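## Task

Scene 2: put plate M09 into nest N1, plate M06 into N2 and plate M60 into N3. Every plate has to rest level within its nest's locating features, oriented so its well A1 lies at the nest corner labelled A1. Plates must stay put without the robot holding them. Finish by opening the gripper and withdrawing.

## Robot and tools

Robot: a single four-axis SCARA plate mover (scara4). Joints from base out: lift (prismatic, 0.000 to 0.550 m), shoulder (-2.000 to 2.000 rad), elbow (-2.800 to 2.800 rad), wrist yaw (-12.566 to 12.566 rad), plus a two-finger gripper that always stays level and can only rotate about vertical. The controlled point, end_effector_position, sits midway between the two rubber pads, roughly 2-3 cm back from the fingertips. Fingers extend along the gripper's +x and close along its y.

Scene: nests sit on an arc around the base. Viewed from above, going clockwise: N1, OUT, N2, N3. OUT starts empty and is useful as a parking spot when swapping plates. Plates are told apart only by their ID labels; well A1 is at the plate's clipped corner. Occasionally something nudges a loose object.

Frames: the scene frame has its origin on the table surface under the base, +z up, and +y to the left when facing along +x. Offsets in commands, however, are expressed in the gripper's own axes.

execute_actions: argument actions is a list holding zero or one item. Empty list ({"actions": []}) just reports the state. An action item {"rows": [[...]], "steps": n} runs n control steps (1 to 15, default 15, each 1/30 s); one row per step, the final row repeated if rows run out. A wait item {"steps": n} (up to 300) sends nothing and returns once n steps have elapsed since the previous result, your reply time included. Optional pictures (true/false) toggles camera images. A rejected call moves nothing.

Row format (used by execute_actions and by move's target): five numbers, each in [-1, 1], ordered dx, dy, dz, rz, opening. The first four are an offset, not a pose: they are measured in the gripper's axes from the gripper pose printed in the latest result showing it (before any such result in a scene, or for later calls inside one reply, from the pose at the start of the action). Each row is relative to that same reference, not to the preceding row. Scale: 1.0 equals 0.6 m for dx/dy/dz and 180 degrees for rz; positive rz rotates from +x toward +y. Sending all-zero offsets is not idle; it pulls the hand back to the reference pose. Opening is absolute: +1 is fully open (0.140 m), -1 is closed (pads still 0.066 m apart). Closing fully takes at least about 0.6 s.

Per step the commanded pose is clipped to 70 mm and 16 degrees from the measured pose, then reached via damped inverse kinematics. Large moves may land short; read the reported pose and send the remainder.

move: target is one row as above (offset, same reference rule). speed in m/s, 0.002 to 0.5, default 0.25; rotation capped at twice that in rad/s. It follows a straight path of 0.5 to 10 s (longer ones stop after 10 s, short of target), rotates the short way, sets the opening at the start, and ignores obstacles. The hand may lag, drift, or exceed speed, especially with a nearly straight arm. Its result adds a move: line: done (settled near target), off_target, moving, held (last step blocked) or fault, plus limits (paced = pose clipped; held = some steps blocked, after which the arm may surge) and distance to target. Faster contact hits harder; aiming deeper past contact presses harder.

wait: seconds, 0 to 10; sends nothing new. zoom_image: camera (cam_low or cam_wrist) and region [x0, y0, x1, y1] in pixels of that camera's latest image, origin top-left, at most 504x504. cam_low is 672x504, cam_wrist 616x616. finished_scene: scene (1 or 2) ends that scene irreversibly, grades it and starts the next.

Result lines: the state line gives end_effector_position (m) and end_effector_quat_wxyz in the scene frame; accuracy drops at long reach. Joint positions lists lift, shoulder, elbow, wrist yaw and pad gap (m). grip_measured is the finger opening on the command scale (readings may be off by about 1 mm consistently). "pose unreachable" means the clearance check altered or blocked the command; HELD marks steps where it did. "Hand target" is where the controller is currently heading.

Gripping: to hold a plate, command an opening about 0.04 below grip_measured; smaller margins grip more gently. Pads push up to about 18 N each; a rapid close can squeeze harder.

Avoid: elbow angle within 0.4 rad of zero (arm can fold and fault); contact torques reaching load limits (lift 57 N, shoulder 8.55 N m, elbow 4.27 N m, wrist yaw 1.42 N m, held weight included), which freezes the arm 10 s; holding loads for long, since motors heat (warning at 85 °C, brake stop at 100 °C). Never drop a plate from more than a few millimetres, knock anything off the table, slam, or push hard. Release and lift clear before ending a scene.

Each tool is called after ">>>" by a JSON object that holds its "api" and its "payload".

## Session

>>> {"api": "execute_actions", "payload": {"actions": []}}

Scene clock: 0.00 s of 12600.00 s.
end_effector_position=(+0.5722, -0.2237, +0.4819) grip_measured=+0.99 end_effector_quat_wxyz=(+0.805, +0.000, +0.000, +0.594)
Joint positions: [ 0.477 -0.56   2.648 -0.817  0.14 ]
Motor temperatures (°C, as the motors report them): [36 24 26 24]
Hand target: +0.572, -0.224, +0.482; +0.805, +0.000, +0.000, +0.594

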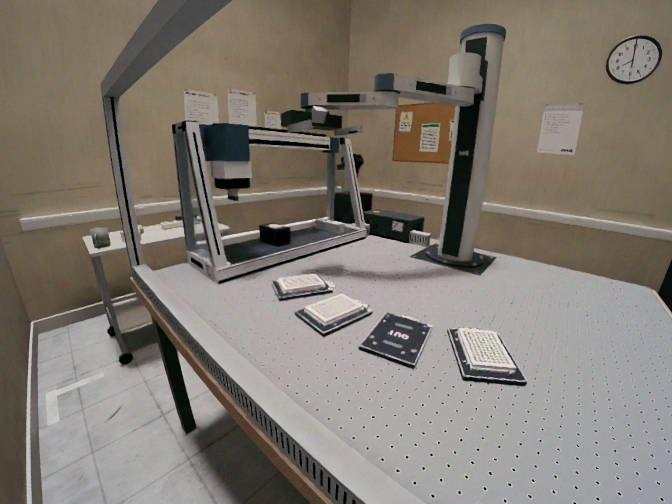

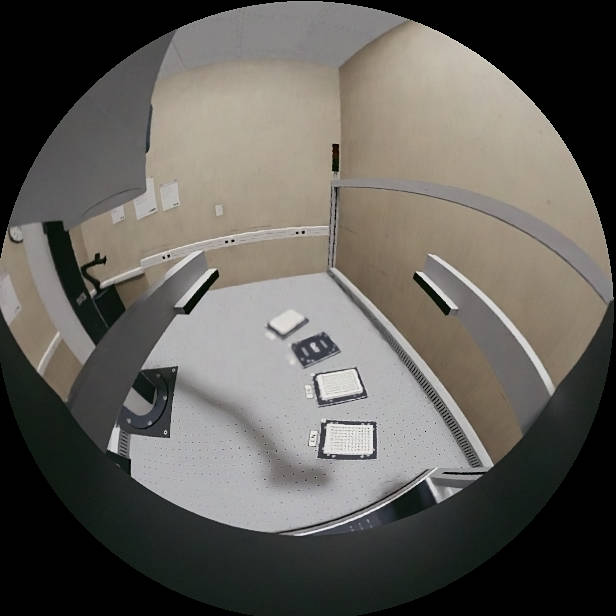

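>>> {"api": "move", "payload": {"target": [0.30, 0.009, -0.42, -0.436, 1.0], "speed": 0.4}}

>>> {"api": "zoom_image", "payload": {"camera": "cam_wrist", "region": [60, 280, 560, 530]}}

Scene clock: 13.40 s of 12600.00 s.
end_effector_position=(+0.6204, -0.0499, +0.2299) grip_measured=+0.99 end_effector_quat_wxyz=(+0.999, +0.000, +0.000, -0.049)
Joint positions: [ 0.225  0.718  1.261 -2.076  0.14 ]
Motor temperatures (°C, as the motors report them): [36 24 26 24]
Hand target: +0.620, -0.050, +0.230; +0.999, +0.000, +0.000, -0.049
Off the commanded pose: 0.000 m, 0 deg.
After step 90, 8.23 s passed at rest.
move: done

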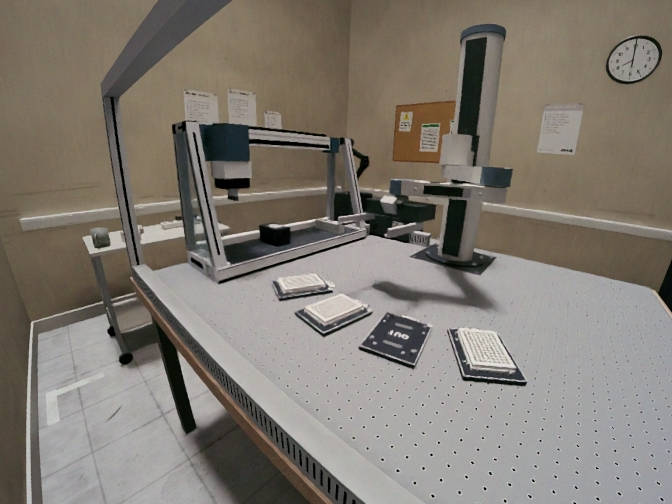

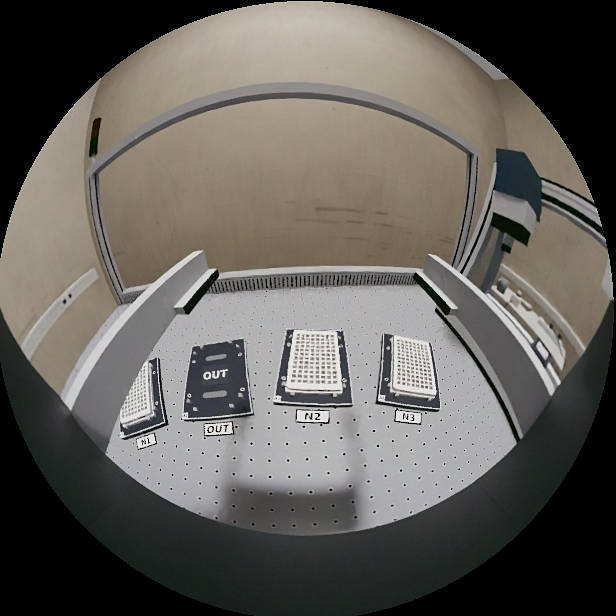

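Region (60, 280, 560, 530) of cam_wrist's 616x616 image, scaled by 1.008, with more detail than that image has.

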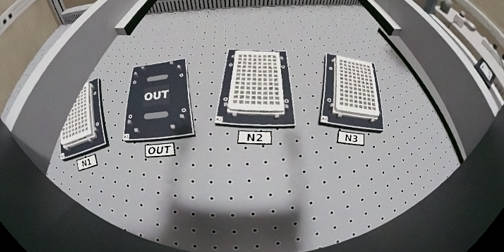

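>>> {"api": "zoom_image", "payload": {"camera": "cam_wrist", "region": [260, 320, 460, 430]}}

>>> {"api": "zoom_image", "payload": {"camera": "cam_wrist", "region": [100, 330, 270, 450]}}

Region (260, 320, 460, 430) of cam_wrist's 616x616 image, scaled by 2.520, with more detail than that image has; it fills the top 277 rows of this view, and the rest is white.

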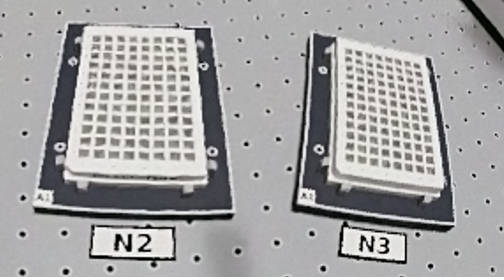

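Region (100, 330, 270, 450) of cam_wrist's 616x616 image, scaled by 2.965, with more detail than that image has; it fills the top 356 rows of this view, and the rest is white.

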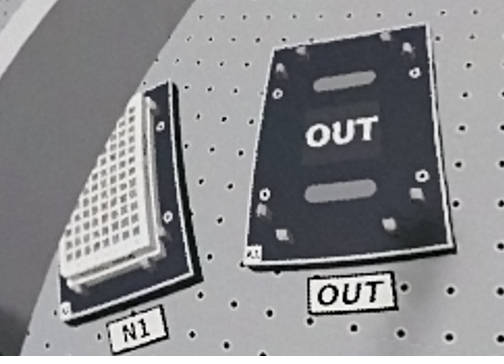

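>>> {"api": "move", "payload": {"target": [0.12, 0, -0.28, 0, 1.0], "speed": 0.4}}

>>> {"api": "zoom_image", "payload": {"camera": "cam_wrist", "region": [150, 250, 500, 480]}}

Scene clock: 26.27 s of 12600.00 s.
end_effector_position=(+0.6920, -0.0570, +0.0618) grip_measured=+0.99 end_effector_quat_wxyz=(+0.999, +0.000, +0.000, -0.049)
Joint positions: [ 0.057  0.567  1.634 -2.3    0.14 ]
Motor temperatures (°C, as the motors report them): [37 24 26 24]
Hand target: +0.692, -0.057, +0.062; +0.999, +0.000, +0.000, -0.049
Off the commanded pose: 0.000 m, 0 deg.
After step 90, 8.90 s passed at rest.
move: done

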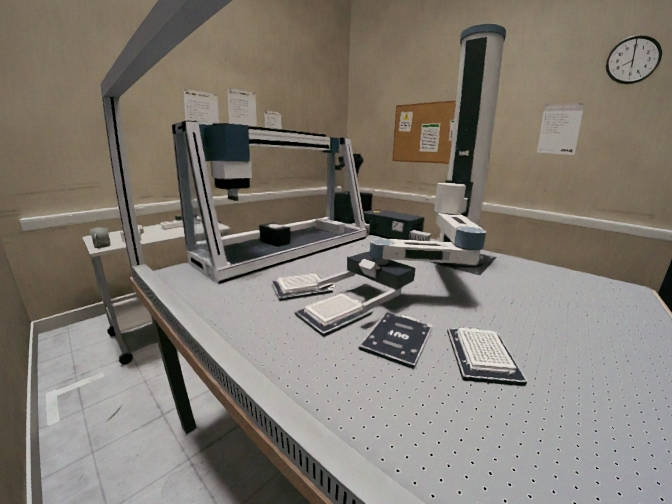

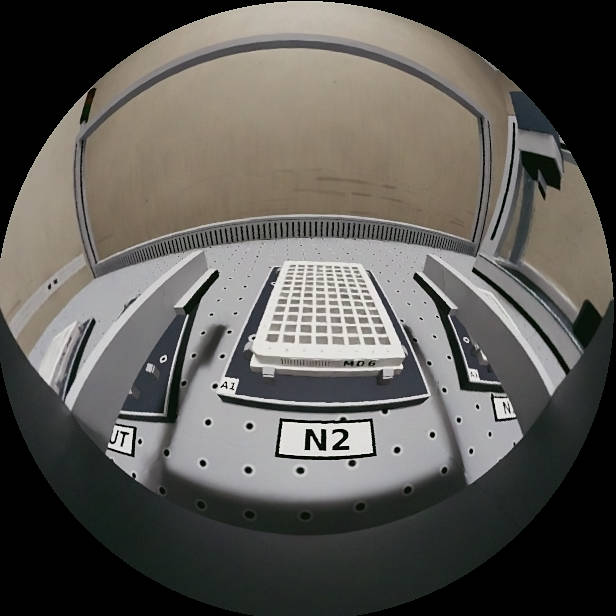

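Region (150, 250, 500, 480) of cam_wrist's 616x616 image, scaled by 1.440, with more detail than that image has; it fills the top 331 rows of this view, and the rest is white.

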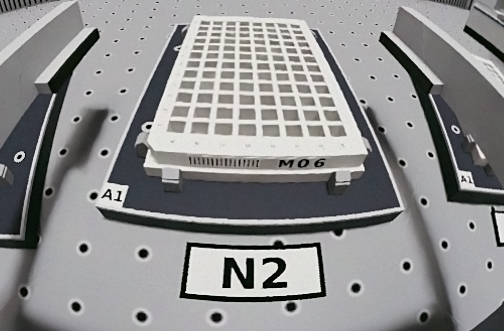

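>>> {"api": "move", "payload": {"target": [0.07, -0.05, 0, -0.27, 1.0], "speed": 0.3}}

>>> {"api": "zoom_image", "payload": {"camera": "cam_wrist", "region": [180, 240, 500, 450]}}

Scene clock: 35.77 s of 12600.00 s.
end_effector_position=(+0.7309, -0.0910, +0.0618) grip_measured=+0.99 end_effector_quat_wxyz=(+0.890, +0.000, +0.000, -0.456)
Joint positions: [ 0.057  0.435  2.297 -3.678  0.14 ]
Motor temperatures (°C, as the motors report them): [37 24 26 24]
Hand target: +0.731, -0.091, +0.062; +0.890, +0.000, +0.000, -0.456
Off the commanded pose: 0.000 m, 0 deg.
After step 90, 4.70 s passed at rest.
move: done

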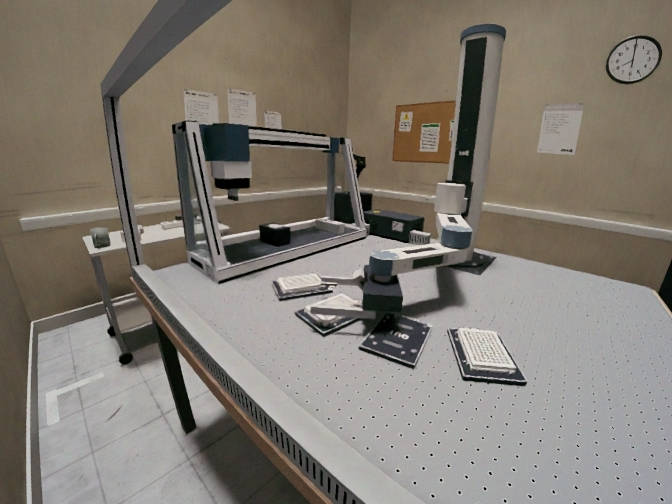

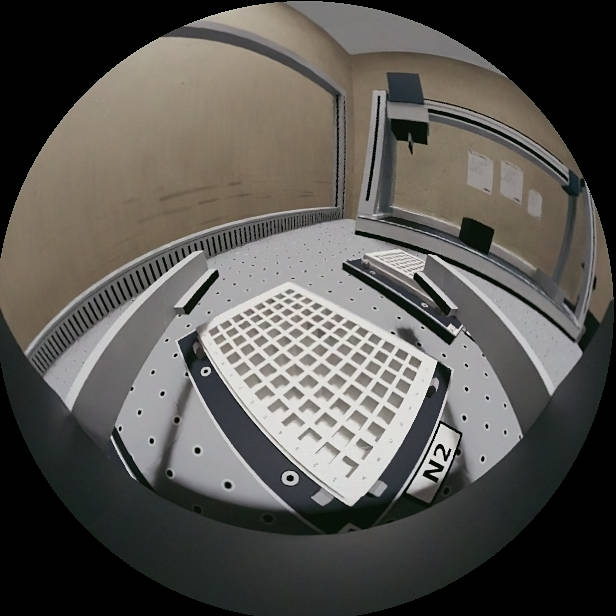

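Region (180, 240, 500, 450) of cam_wrist's 616x616 image, scaled by 1.575, with more detail than that image has; it fills the top 331 rows of this view, and the rest is white.

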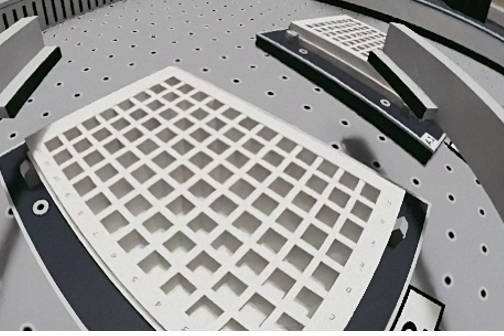

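>>> {"api": "move", "payload": {"target": [0.14, -0.06, 0, 0, 1.0], "speed": 0.3}}

>>> {"api": "zoom_image", "payload": {"camera": "cam_wrist", "region": [200, 240, 500, 450]}}

Scene clock: 41.43 s of 12600.00 s.
end_effector_position=(+0.7508, -0.1804, +0.0618) grip_measured=+0.99 end_effector_quat_wxyz=(+0.890, +0.000, +0.000, -0.456)
Joint positions: [ 0.057  0.133  2.561 -3.64   0.14 ]
Motor temperatures (°C, as the motors report them): [37 24 26 24]
Hand target: +0.751, -0.180, +0.062; +0.890, +0.000, +0.000, -0.456
Off the commanded pose: 0.000 m, 0 deg.
After step 90, 1.87 s passed at rest.
move: done

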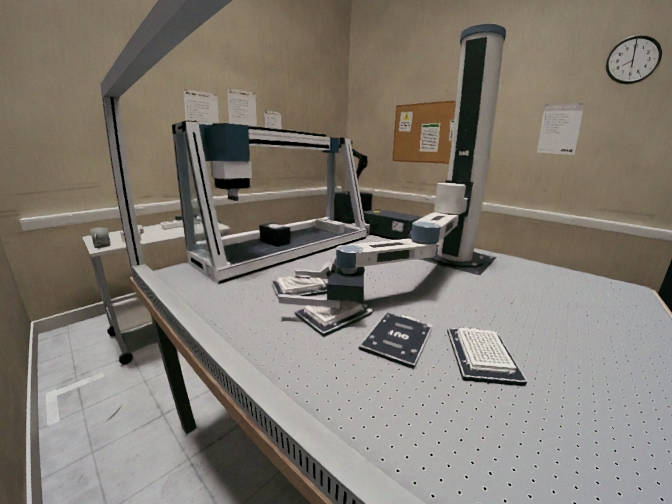

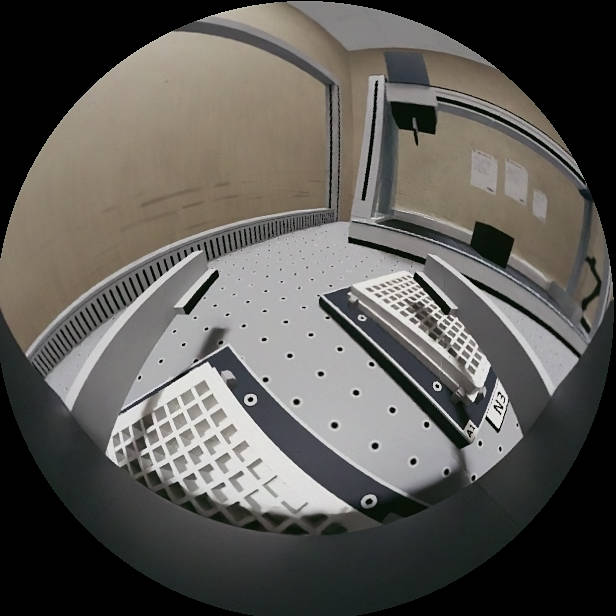

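Region (200, 240, 500, 450) of cam_wrist's 616x616 image, scaled by 1.680, with more detail than that image has; it fills the top 353 rows of this view, and the rest is white.

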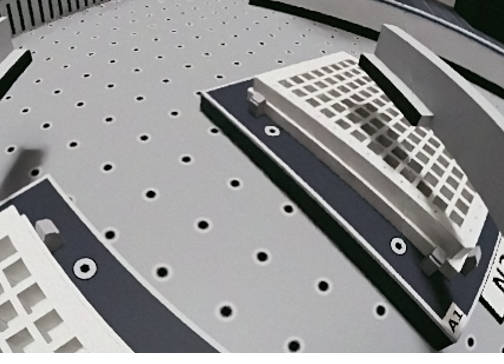

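>>> {"api": "move", "payload": {"target": [0.02, -0.172, 0, 0.46, 1.0], "speed": 0.3}}

>>> {"api": "zoom_image", "payload": {"camera": "cam_wrist", "region": [150, 240, 480, 470]}}

Scene clock: 62.80 s of 12600.00 s.
end_effector_position=(+0.6739, -0.2506, +0.0618) grip_measured=+0.99 end_effector_quat_wxyz=(+0.969, +0.000, +0.000, +0.247)
Joint positions: [ 0.057 -0.398  2.481 -1.585  0.14 ]
Motor temperatures (°C, as the motors report them): [37 24 26 24]
Hand target: +0.674, -0.250, +0.062; +0.969, +0.000, +0.000, +0.247
Off the commanded pose: 0.000 m, 0 deg.
After step 90, 15.60 s passed at rest.
move: done

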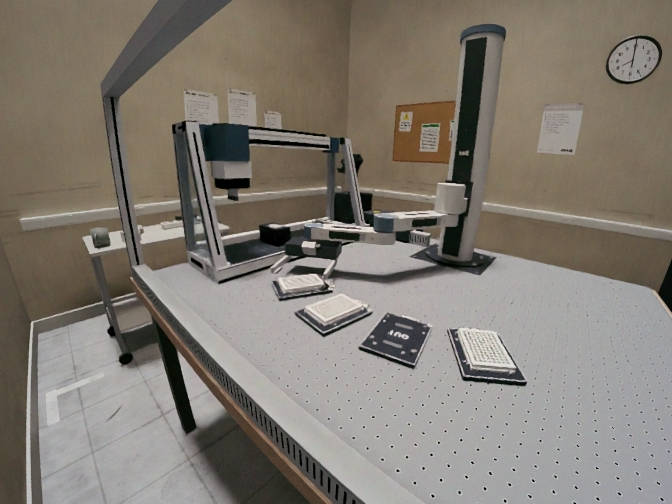

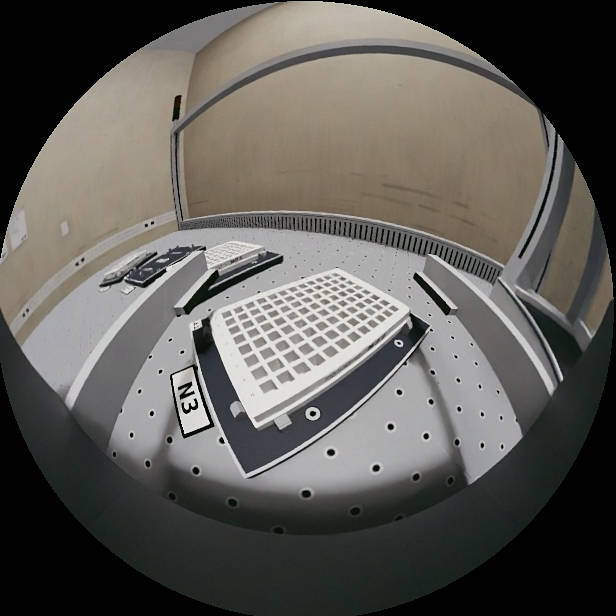

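Region (150, 240, 480, 470) of cam_wrist's 616x616 image, scaled by 1.527, with more detail than that image has; it fills the top 351 rows of this view, and the rest is white.

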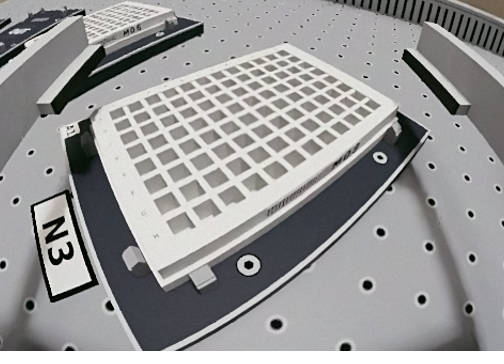

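>>> {"api": "zoom_image", "payload": {"camera": "cam_wrist", "region": [310, 320, 400, 390]}}

Region (310, 320, 400, 390) of cam_wrist's 616x616 image, scaled by 5.600, with more detail than that image has.

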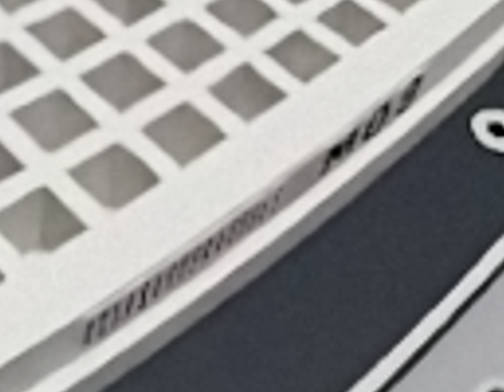

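>>> {"api": "move", "payload": {"target": [0.05, 0.002, 0.0475, -0.2925, 1.0], "speed": 0.3}}

Scene clock: 74.53 s of 12600.00 s.
end_effector_position=(+0.6998, -0.2350, +0.0903) grip_measured=+0.99 end_effector_quat_wxyz=(+0.978, +0.000, +0.000, -0.208)
Joint positions: [ 0.085  0.11   1.978 -2.508  0.14 ]
Motor temperatures (°C, as the motors report them): [37 24 26 24]
Hand target: +0.700, -0.235, +0.090; +0.978, +0.000, +0.000, -0.209
Off the commanded pose: 0.000 m, 0 deg.
After step 90, 6.87 s passed at rest.
move: done

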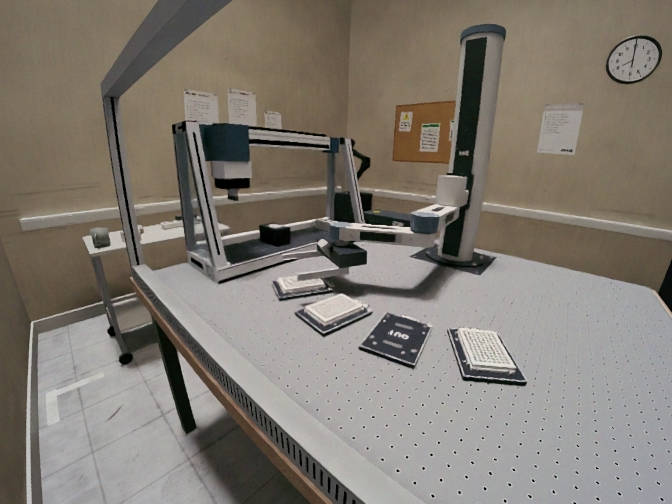

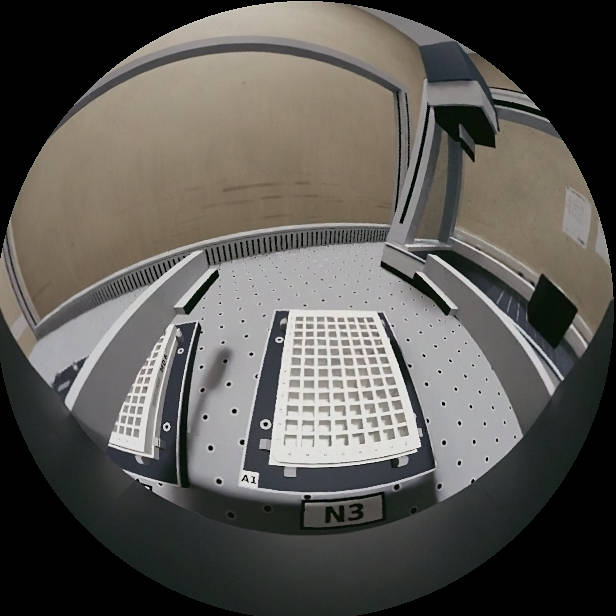

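>>> {"api": "move", "payload": {"target": [0.005, -0.024, 0, 0, 1.0], "speed": 0.15}}

Scene clock: 79.57 s of 12600.00 s.
end_effector_position=(+0.6966, -0.2495, +0.0903) grip_measured=+0.99 end_effector_quat_wxyz=(+0.978, +0.000, +0.000, -0.209)
Joint positions: [ 0.085  0.066  2.001 -2.488  0.14 ]
Motor temperatures (°C, as the motors report them): [37 24 26 24]
Hand target: +0.697, -0.249, +0.090; +0.978, +0.000, +0.000, -0.208
Off the commanded pose: 0.000 m, 0 deg.
After step 90, 1.33 s passed at rest.
move: done

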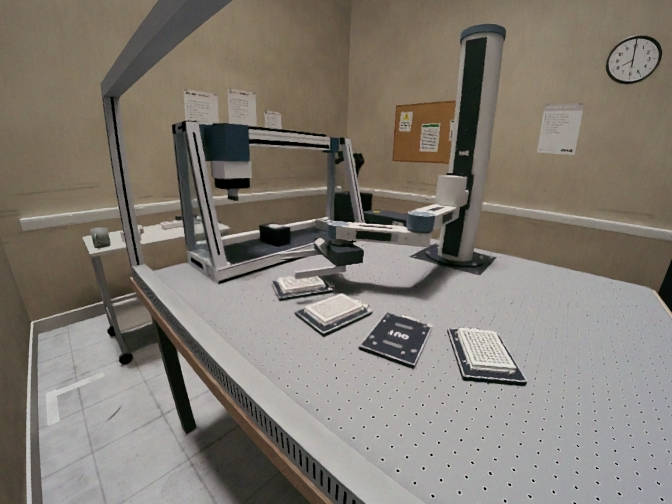

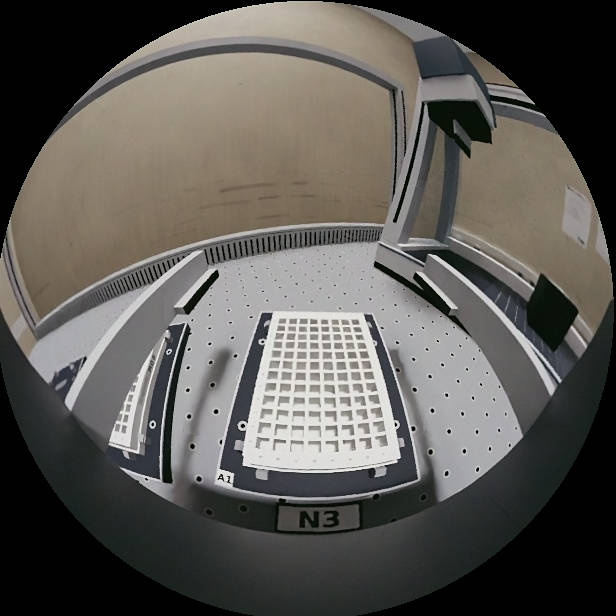

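>>> {"api": "move", "payload": {"target": [0, 0, -0.09, 0, 0.0], "speed": 0.12}}

Scene clock: 85.50 s of 12600.00 s.
end_effector_position=(+0.6965, -0.2495, +0.0363) grip_measured=+0.00 end_effector_quat_wxyz=(+0.978, +0.000, +0.000, -0.209)
Joint positions: [ 0.031  0.066  2.001 -2.488  0.103]
Motor temperatures (°C, as the motors report them): [37 24 26 24]
Hand target: +0.697, -0.250, +0.036; +0.978, +0.000, +0.000, -0.209
Off the commanded pose: 0.000 m, 0 deg.
After step 90, 2.20 s passed at rest.
move: done

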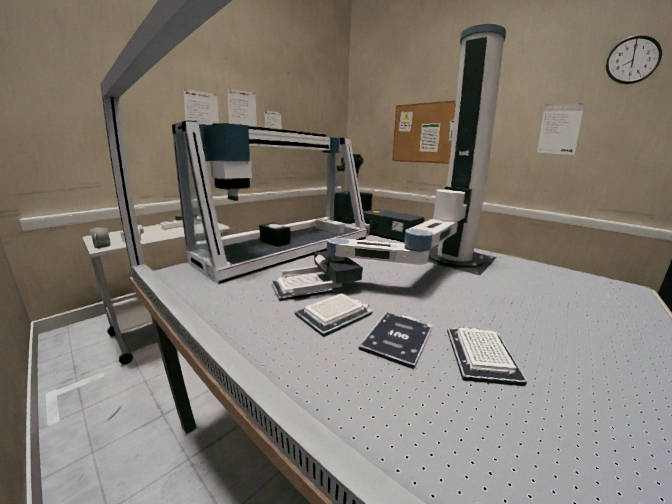

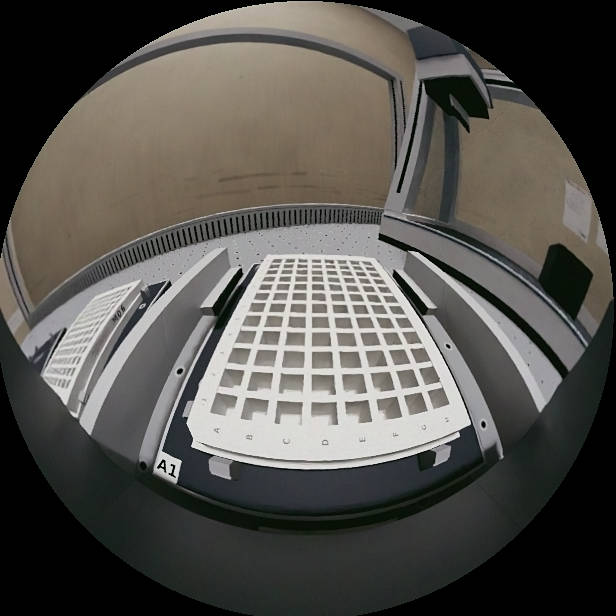

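>>> {"api": "move", "payload": {"target": [0, 0, -0.009, 0, 0.0], "speed": 0.03}}

>>> {"api": "move", "payload": {"target": [0, 0, 0, 0, -0.6], "speed": 0.05}}

Scene clock: 95.43 s of 12600.00 s.
end_effector_position=(+0.6965, -0.2495, +0.0309) grip_measured=+0.00 end_effector_quat_wxyz=(+0.978, +0.000, +0.000, -0.209)
Joint positions: [ 0.026  0.066  2.001 -2.488  0.103]
Motor temperatures (°C, as the motors report them): [37 24 26 24]
Hand target: +0.697, -0.250, +0.031; +0.978, +0.000, +0.000, -0.209
Off the commanded pose: 0.000 m, 0 deg.
After step 90, 6.23 s passed at rest.
move: done

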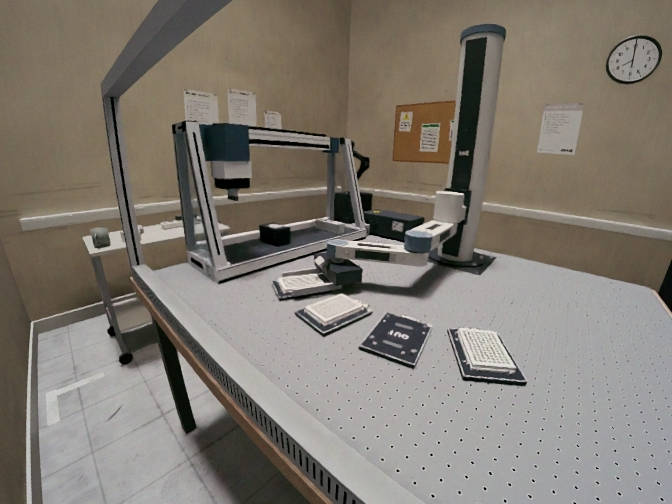

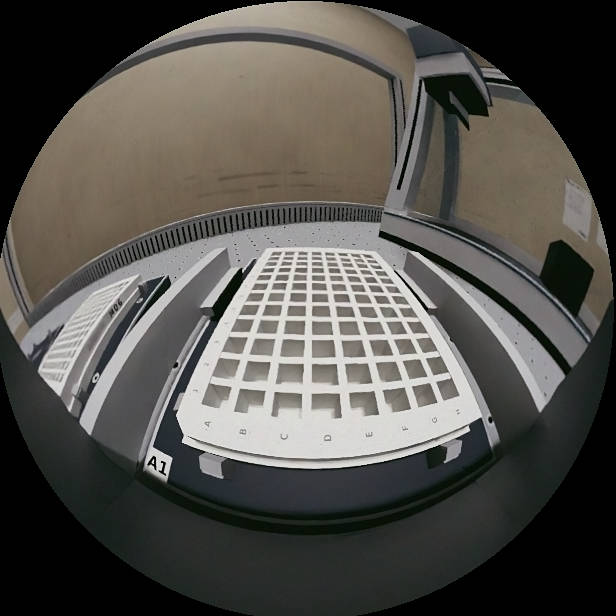

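Scene clock: 95.93 s of 12600.00 s.
end_effector_position=(+0.6958, -0.2508, +0.0309) grip_measured=-0.49 end_effector_quat_wxyz=(+0.977, +0.000, +0.000, -0.211)
Joint positions: [ 0.026  0.065  2.    -2.492  0.085]
Motor temperatures (°C, as the motors report them): [37 24 26 24]
Hand target: +0.697, -0.250, +0.031; +0.978, +0.000, +0.000, -0.209
Off the commanded pose: 0.001 m, 0 deg.
move: done

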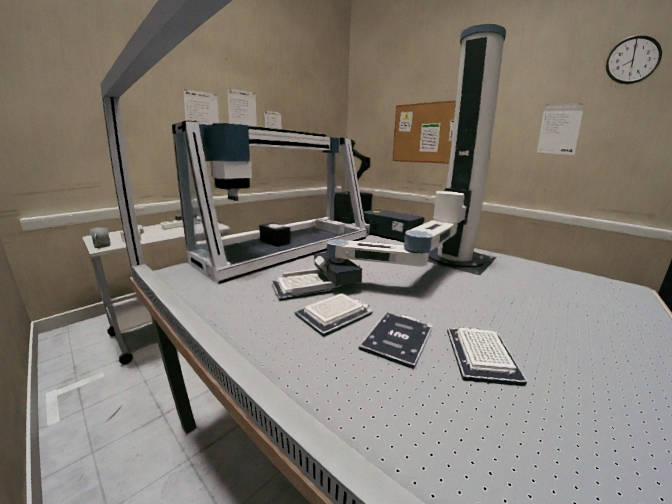

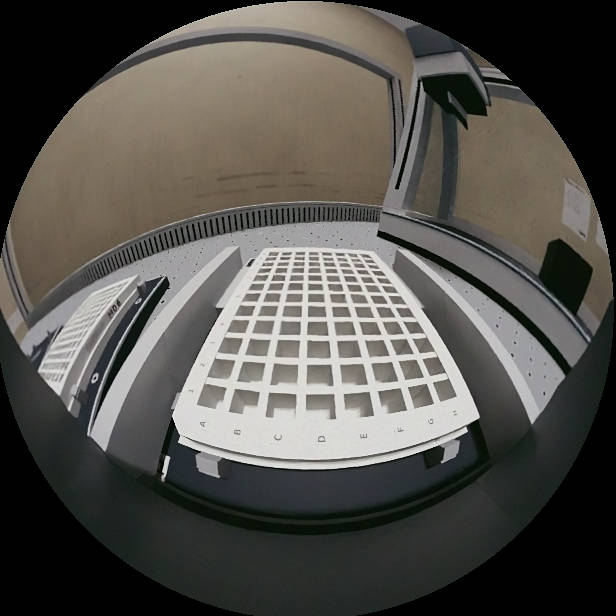

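>>> {"api": "move", "payload": {"target": [0, 0, 0.099, 0, -0.6], "speed": 0.15}}

>>> {"api": "move", "payload": {"target": [-0.203, 0.587, 0, 0.202, -0.6], "speed": 0.3}}

Scene clock: 107.57 s of 12600.00 s.
end_effector_position=(+0.6958, -0.2509, +0.0903) grip_measured=-0.49 end_effector_quat_wxyz=(+0.977, +0.000, +0.000, -0.212)
Joint positions: [ 0.085  0.065  2.    -2.492  0.085]
Motor temperatures (°C, as the motors report them): [37 24 26 24]
Hand target: +0.696, -0.251, +0.090; +0.977, +0.000, +0.000, -0.211
Off the commanded pose: 0.000 m, 0 deg.
After step 90, 7.90 s passed at rest.
move: done

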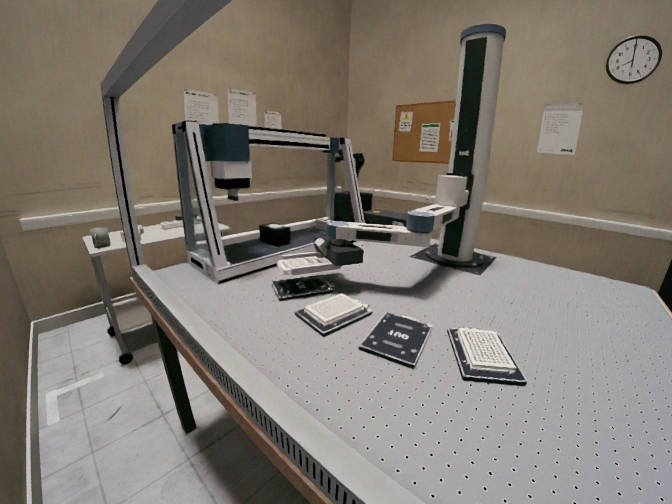

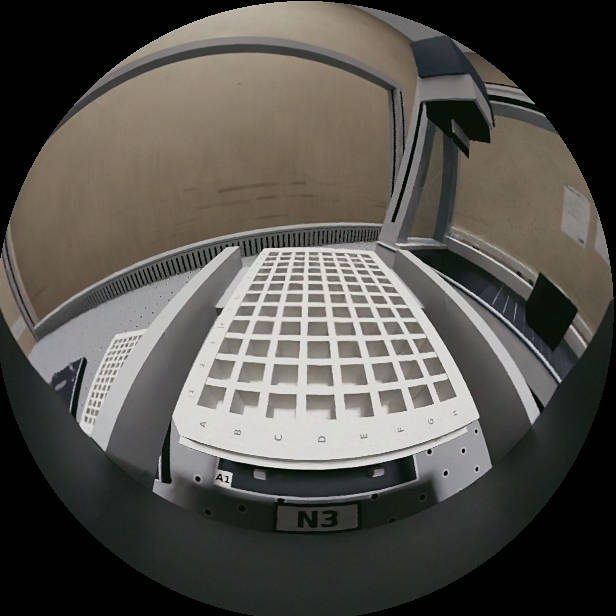

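Scene clock: 109.17 s of 12600.00 s.
end_effector_position=(+0.7306, +0.1204, +0.0903) grip_measured=-0.49 end_effector_quat_wxyz=(+0.995, +0.000, +0.000, +0.104)
Joint positions: [ 0.085  0.766  1.933 -2.49   0.085]
Motor temperatures (°C, as the motors report them): [37 24 26 24]
Hand target: +0.731, +0.120, +0.090; +0.995, +0.000, +0.000, +0.104
Off the commanded pose: 0.000 m, 0 deg.
move: done

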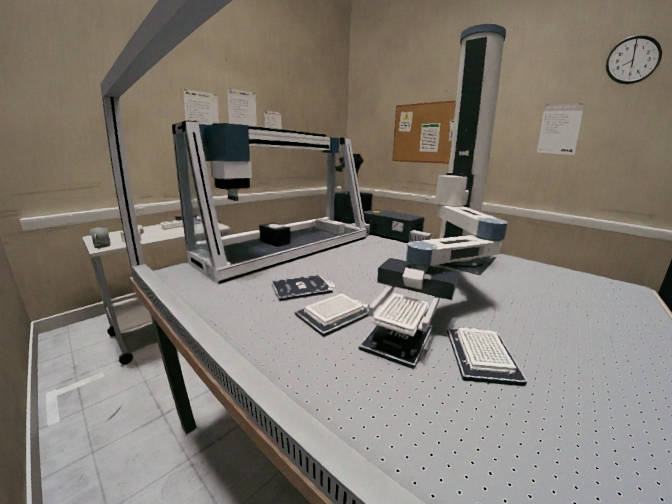

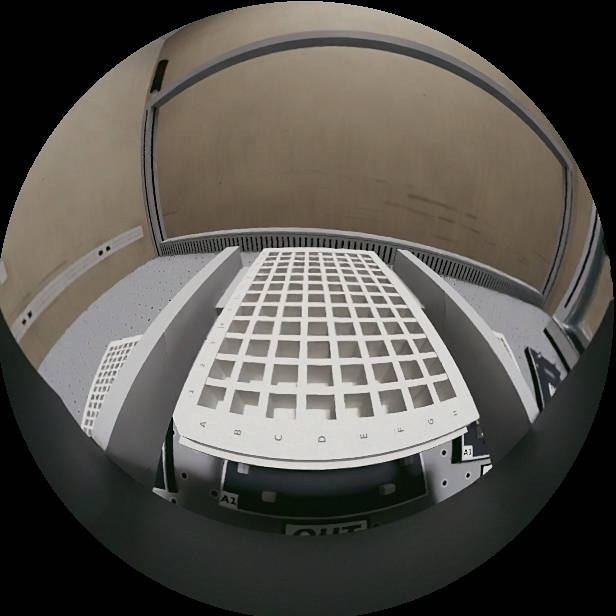

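>>> {"api": "move", "payload": {"target": [-0.017, -0.002, 0, 0.012, -0.6], "speed": 0.1}}

>>> {"api": "zoom_image", "payload": {"camera": "cam_wrist", "region": [140, 400, 500, 540]}}

Scene clock: 124.93 s of 12600.00 s.
end_effector_position=(+0.7210, +0.1170, +0.0903) grip_measured=-0.49 end_effector_quat_wxyz=(+0.992, +0.000, +0.000, +0.123)
Joint positions: [ 0.085  0.78   1.866 -2.4    0.085]
Motor temperatures (°C, as the motors report them): [37 24 26 24]
Hand target: +0.721, +0.117, +0.090; +0.992, +0.000, +0.000, +0.123
Off the commanded pose: 0.000 m, 0 deg.
After step 90, 12.07 s passed at rest.
move: done

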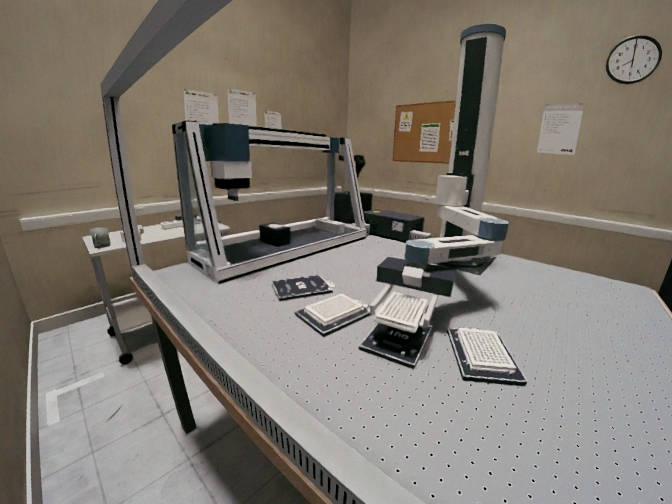

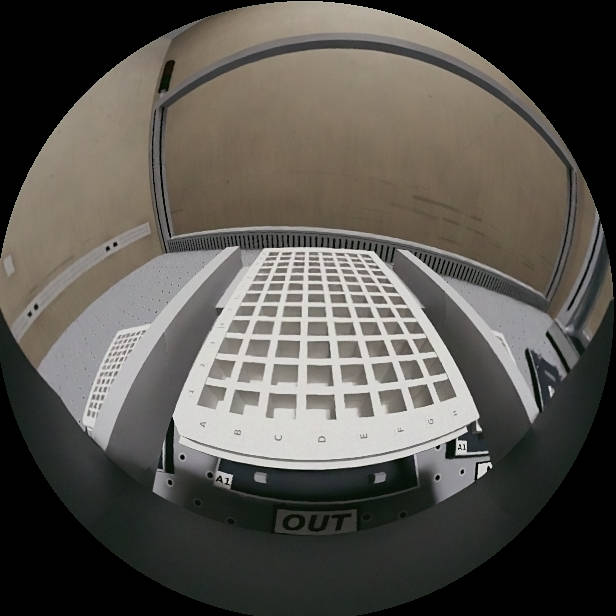

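Region (140, 400, 500, 540) of cam_wrist's 616x616 image, scaled by 1.400, with more detail than that image has.

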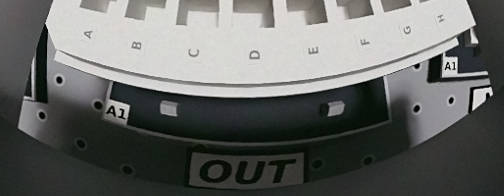

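>>> {"api": "move", "payload": {"target": [-0.0035, 0, -0.087, 0, -0.6], "speed": 0.1}}

>>> {"api": "move", "payload": {"target": [0, 0, -0.011, 0, -0.6], "speed": 0.02}}

Scene clock: 131.10 s of 12600.00 s.
end_effector_position=(+0.7189, +0.1163, +0.0383) grip_measured=-0.49 end_effector_quat_wxyz=(+0.992, +0.000, +0.000, +0.123)
Joint positions: [ 0.033  0.786  1.852 -2.392  0.085]
Motor temperatures (°C, as the motors report them): [37 24 26 24]
Hand target: +0.719, +0.116, +0.038; +0.992, +0.000, +0.000, +0.123
Off the commanded pose: 0.000 m, 0 deg.
After step 90, 2.37 s passed at rest.
move: done

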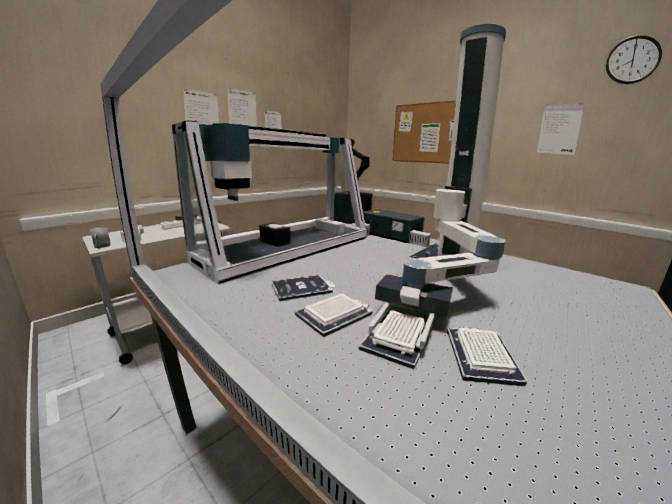

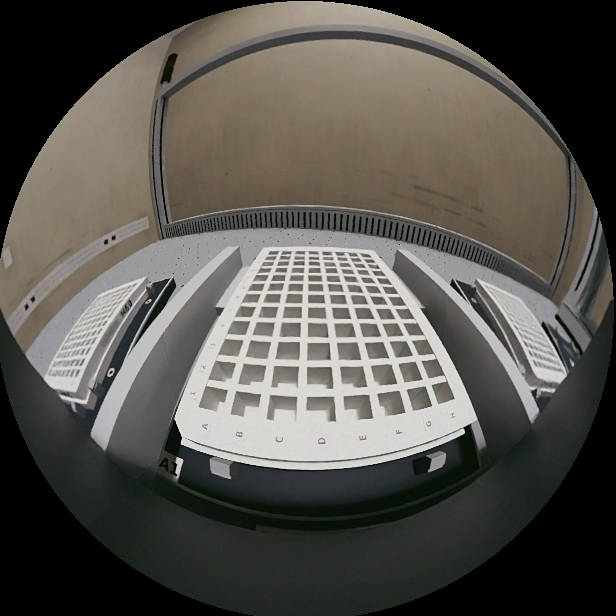

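Scene clock: 131.80 s of 12600.00 s.
end_effector_position=(+0.7190, +0.1160, +0.0328) grip_measured=-0.48 end_effector_quat_wxyz=(+0.993, +0.000, +0.000, +0.121)
Joint positions: [ 0.028  0.786  1.852 -2.395  0.085]
Motor temperatures (°C, as the motors report them): [36 24 26 24]
Hand target: +0.719, +0.116, +0.032; +0.992, +0.000, +0.000, +0.123
Off the commanded pose: 0.001 m, 0 deg.
move: done

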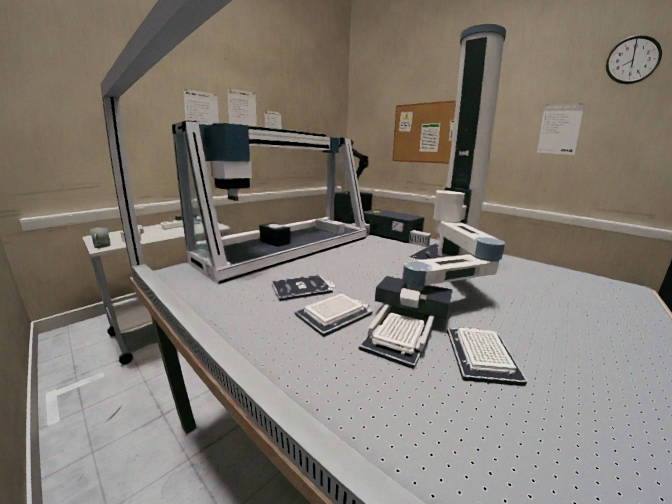

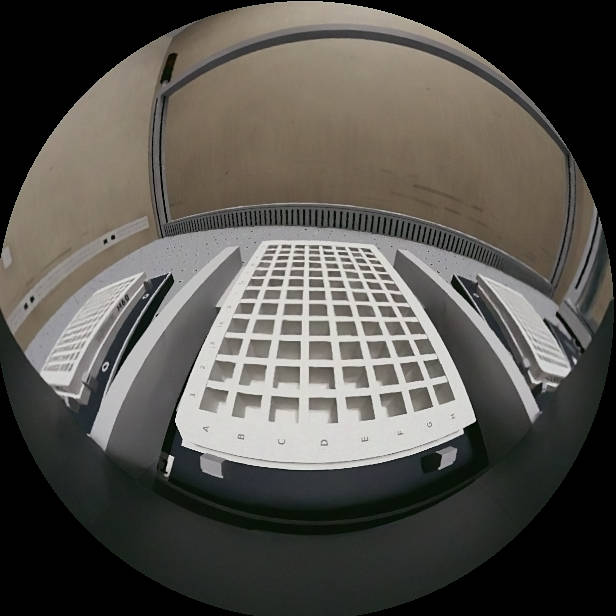

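>>> {"api": "move", "payload": {"target": [-0.005, 0, 0.012, 0, -0.6], "speed": 0.03}}

>>> {"api": "move", "payload": {"target": [0, 0, -0.013, 0, -0.6], "speed": 0.02}}

Scene clock: 137.27 s of 12600.00 s.
end_effector_position=(+0.7172, +0.1150, +0.0400) grip_measured=-0.48 end_effector_quat_wxyz=(+0.993, +0.000, +0.000, +0.119)
Joint positions: [ 0.035  0.792  1.84  -2.394  0.085]
Motor temperatures (°C, as the motors report them): [36 24 26 24]
Hand target: +0.716, +0.115, +0.040; +0.993, +0.000, +0.000, +0.121
Off the commanded pose: 0.001 m, 0 deg.
After step 90, 1.77 s passed at rest.
move: done

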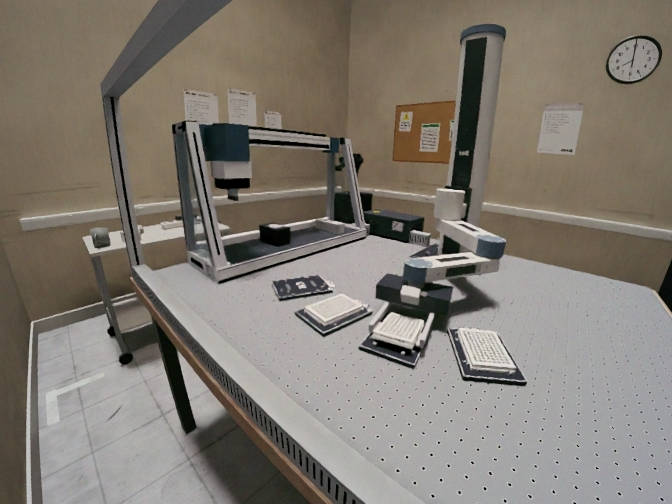

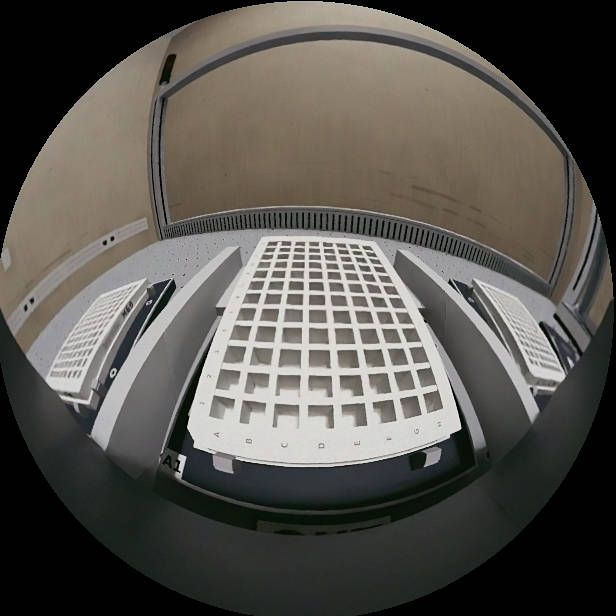

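Scene clock: 137.97 s of 12600.00 s.
end_effector_position=(+0.7178, +0.1150, +0.0329) grip_measured=-0.48 end_effector_quat_wxyz=(+0.993, +0.000, +0.000, +0.117)
Joint positions: [ 0.028  0.791  1.843 -2.399  0.085]
Motor temperatures (°C, as the motors report them): [36 24 26 24]
Hand target: +0.717, +0.115, +0.032; +0.993, +0.000, +0.000, +0.119
Off the commanded pose: 0.001 m, 0 deg.
move: done

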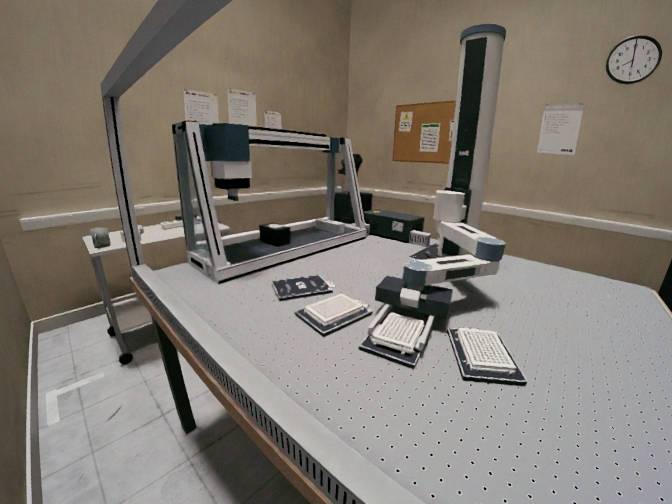

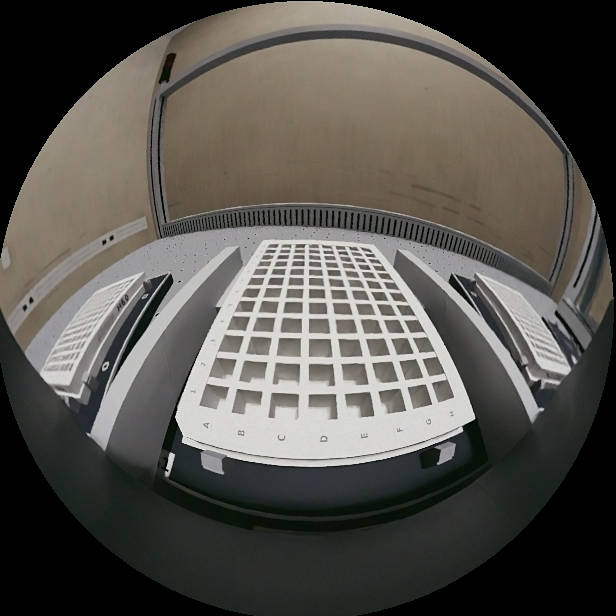

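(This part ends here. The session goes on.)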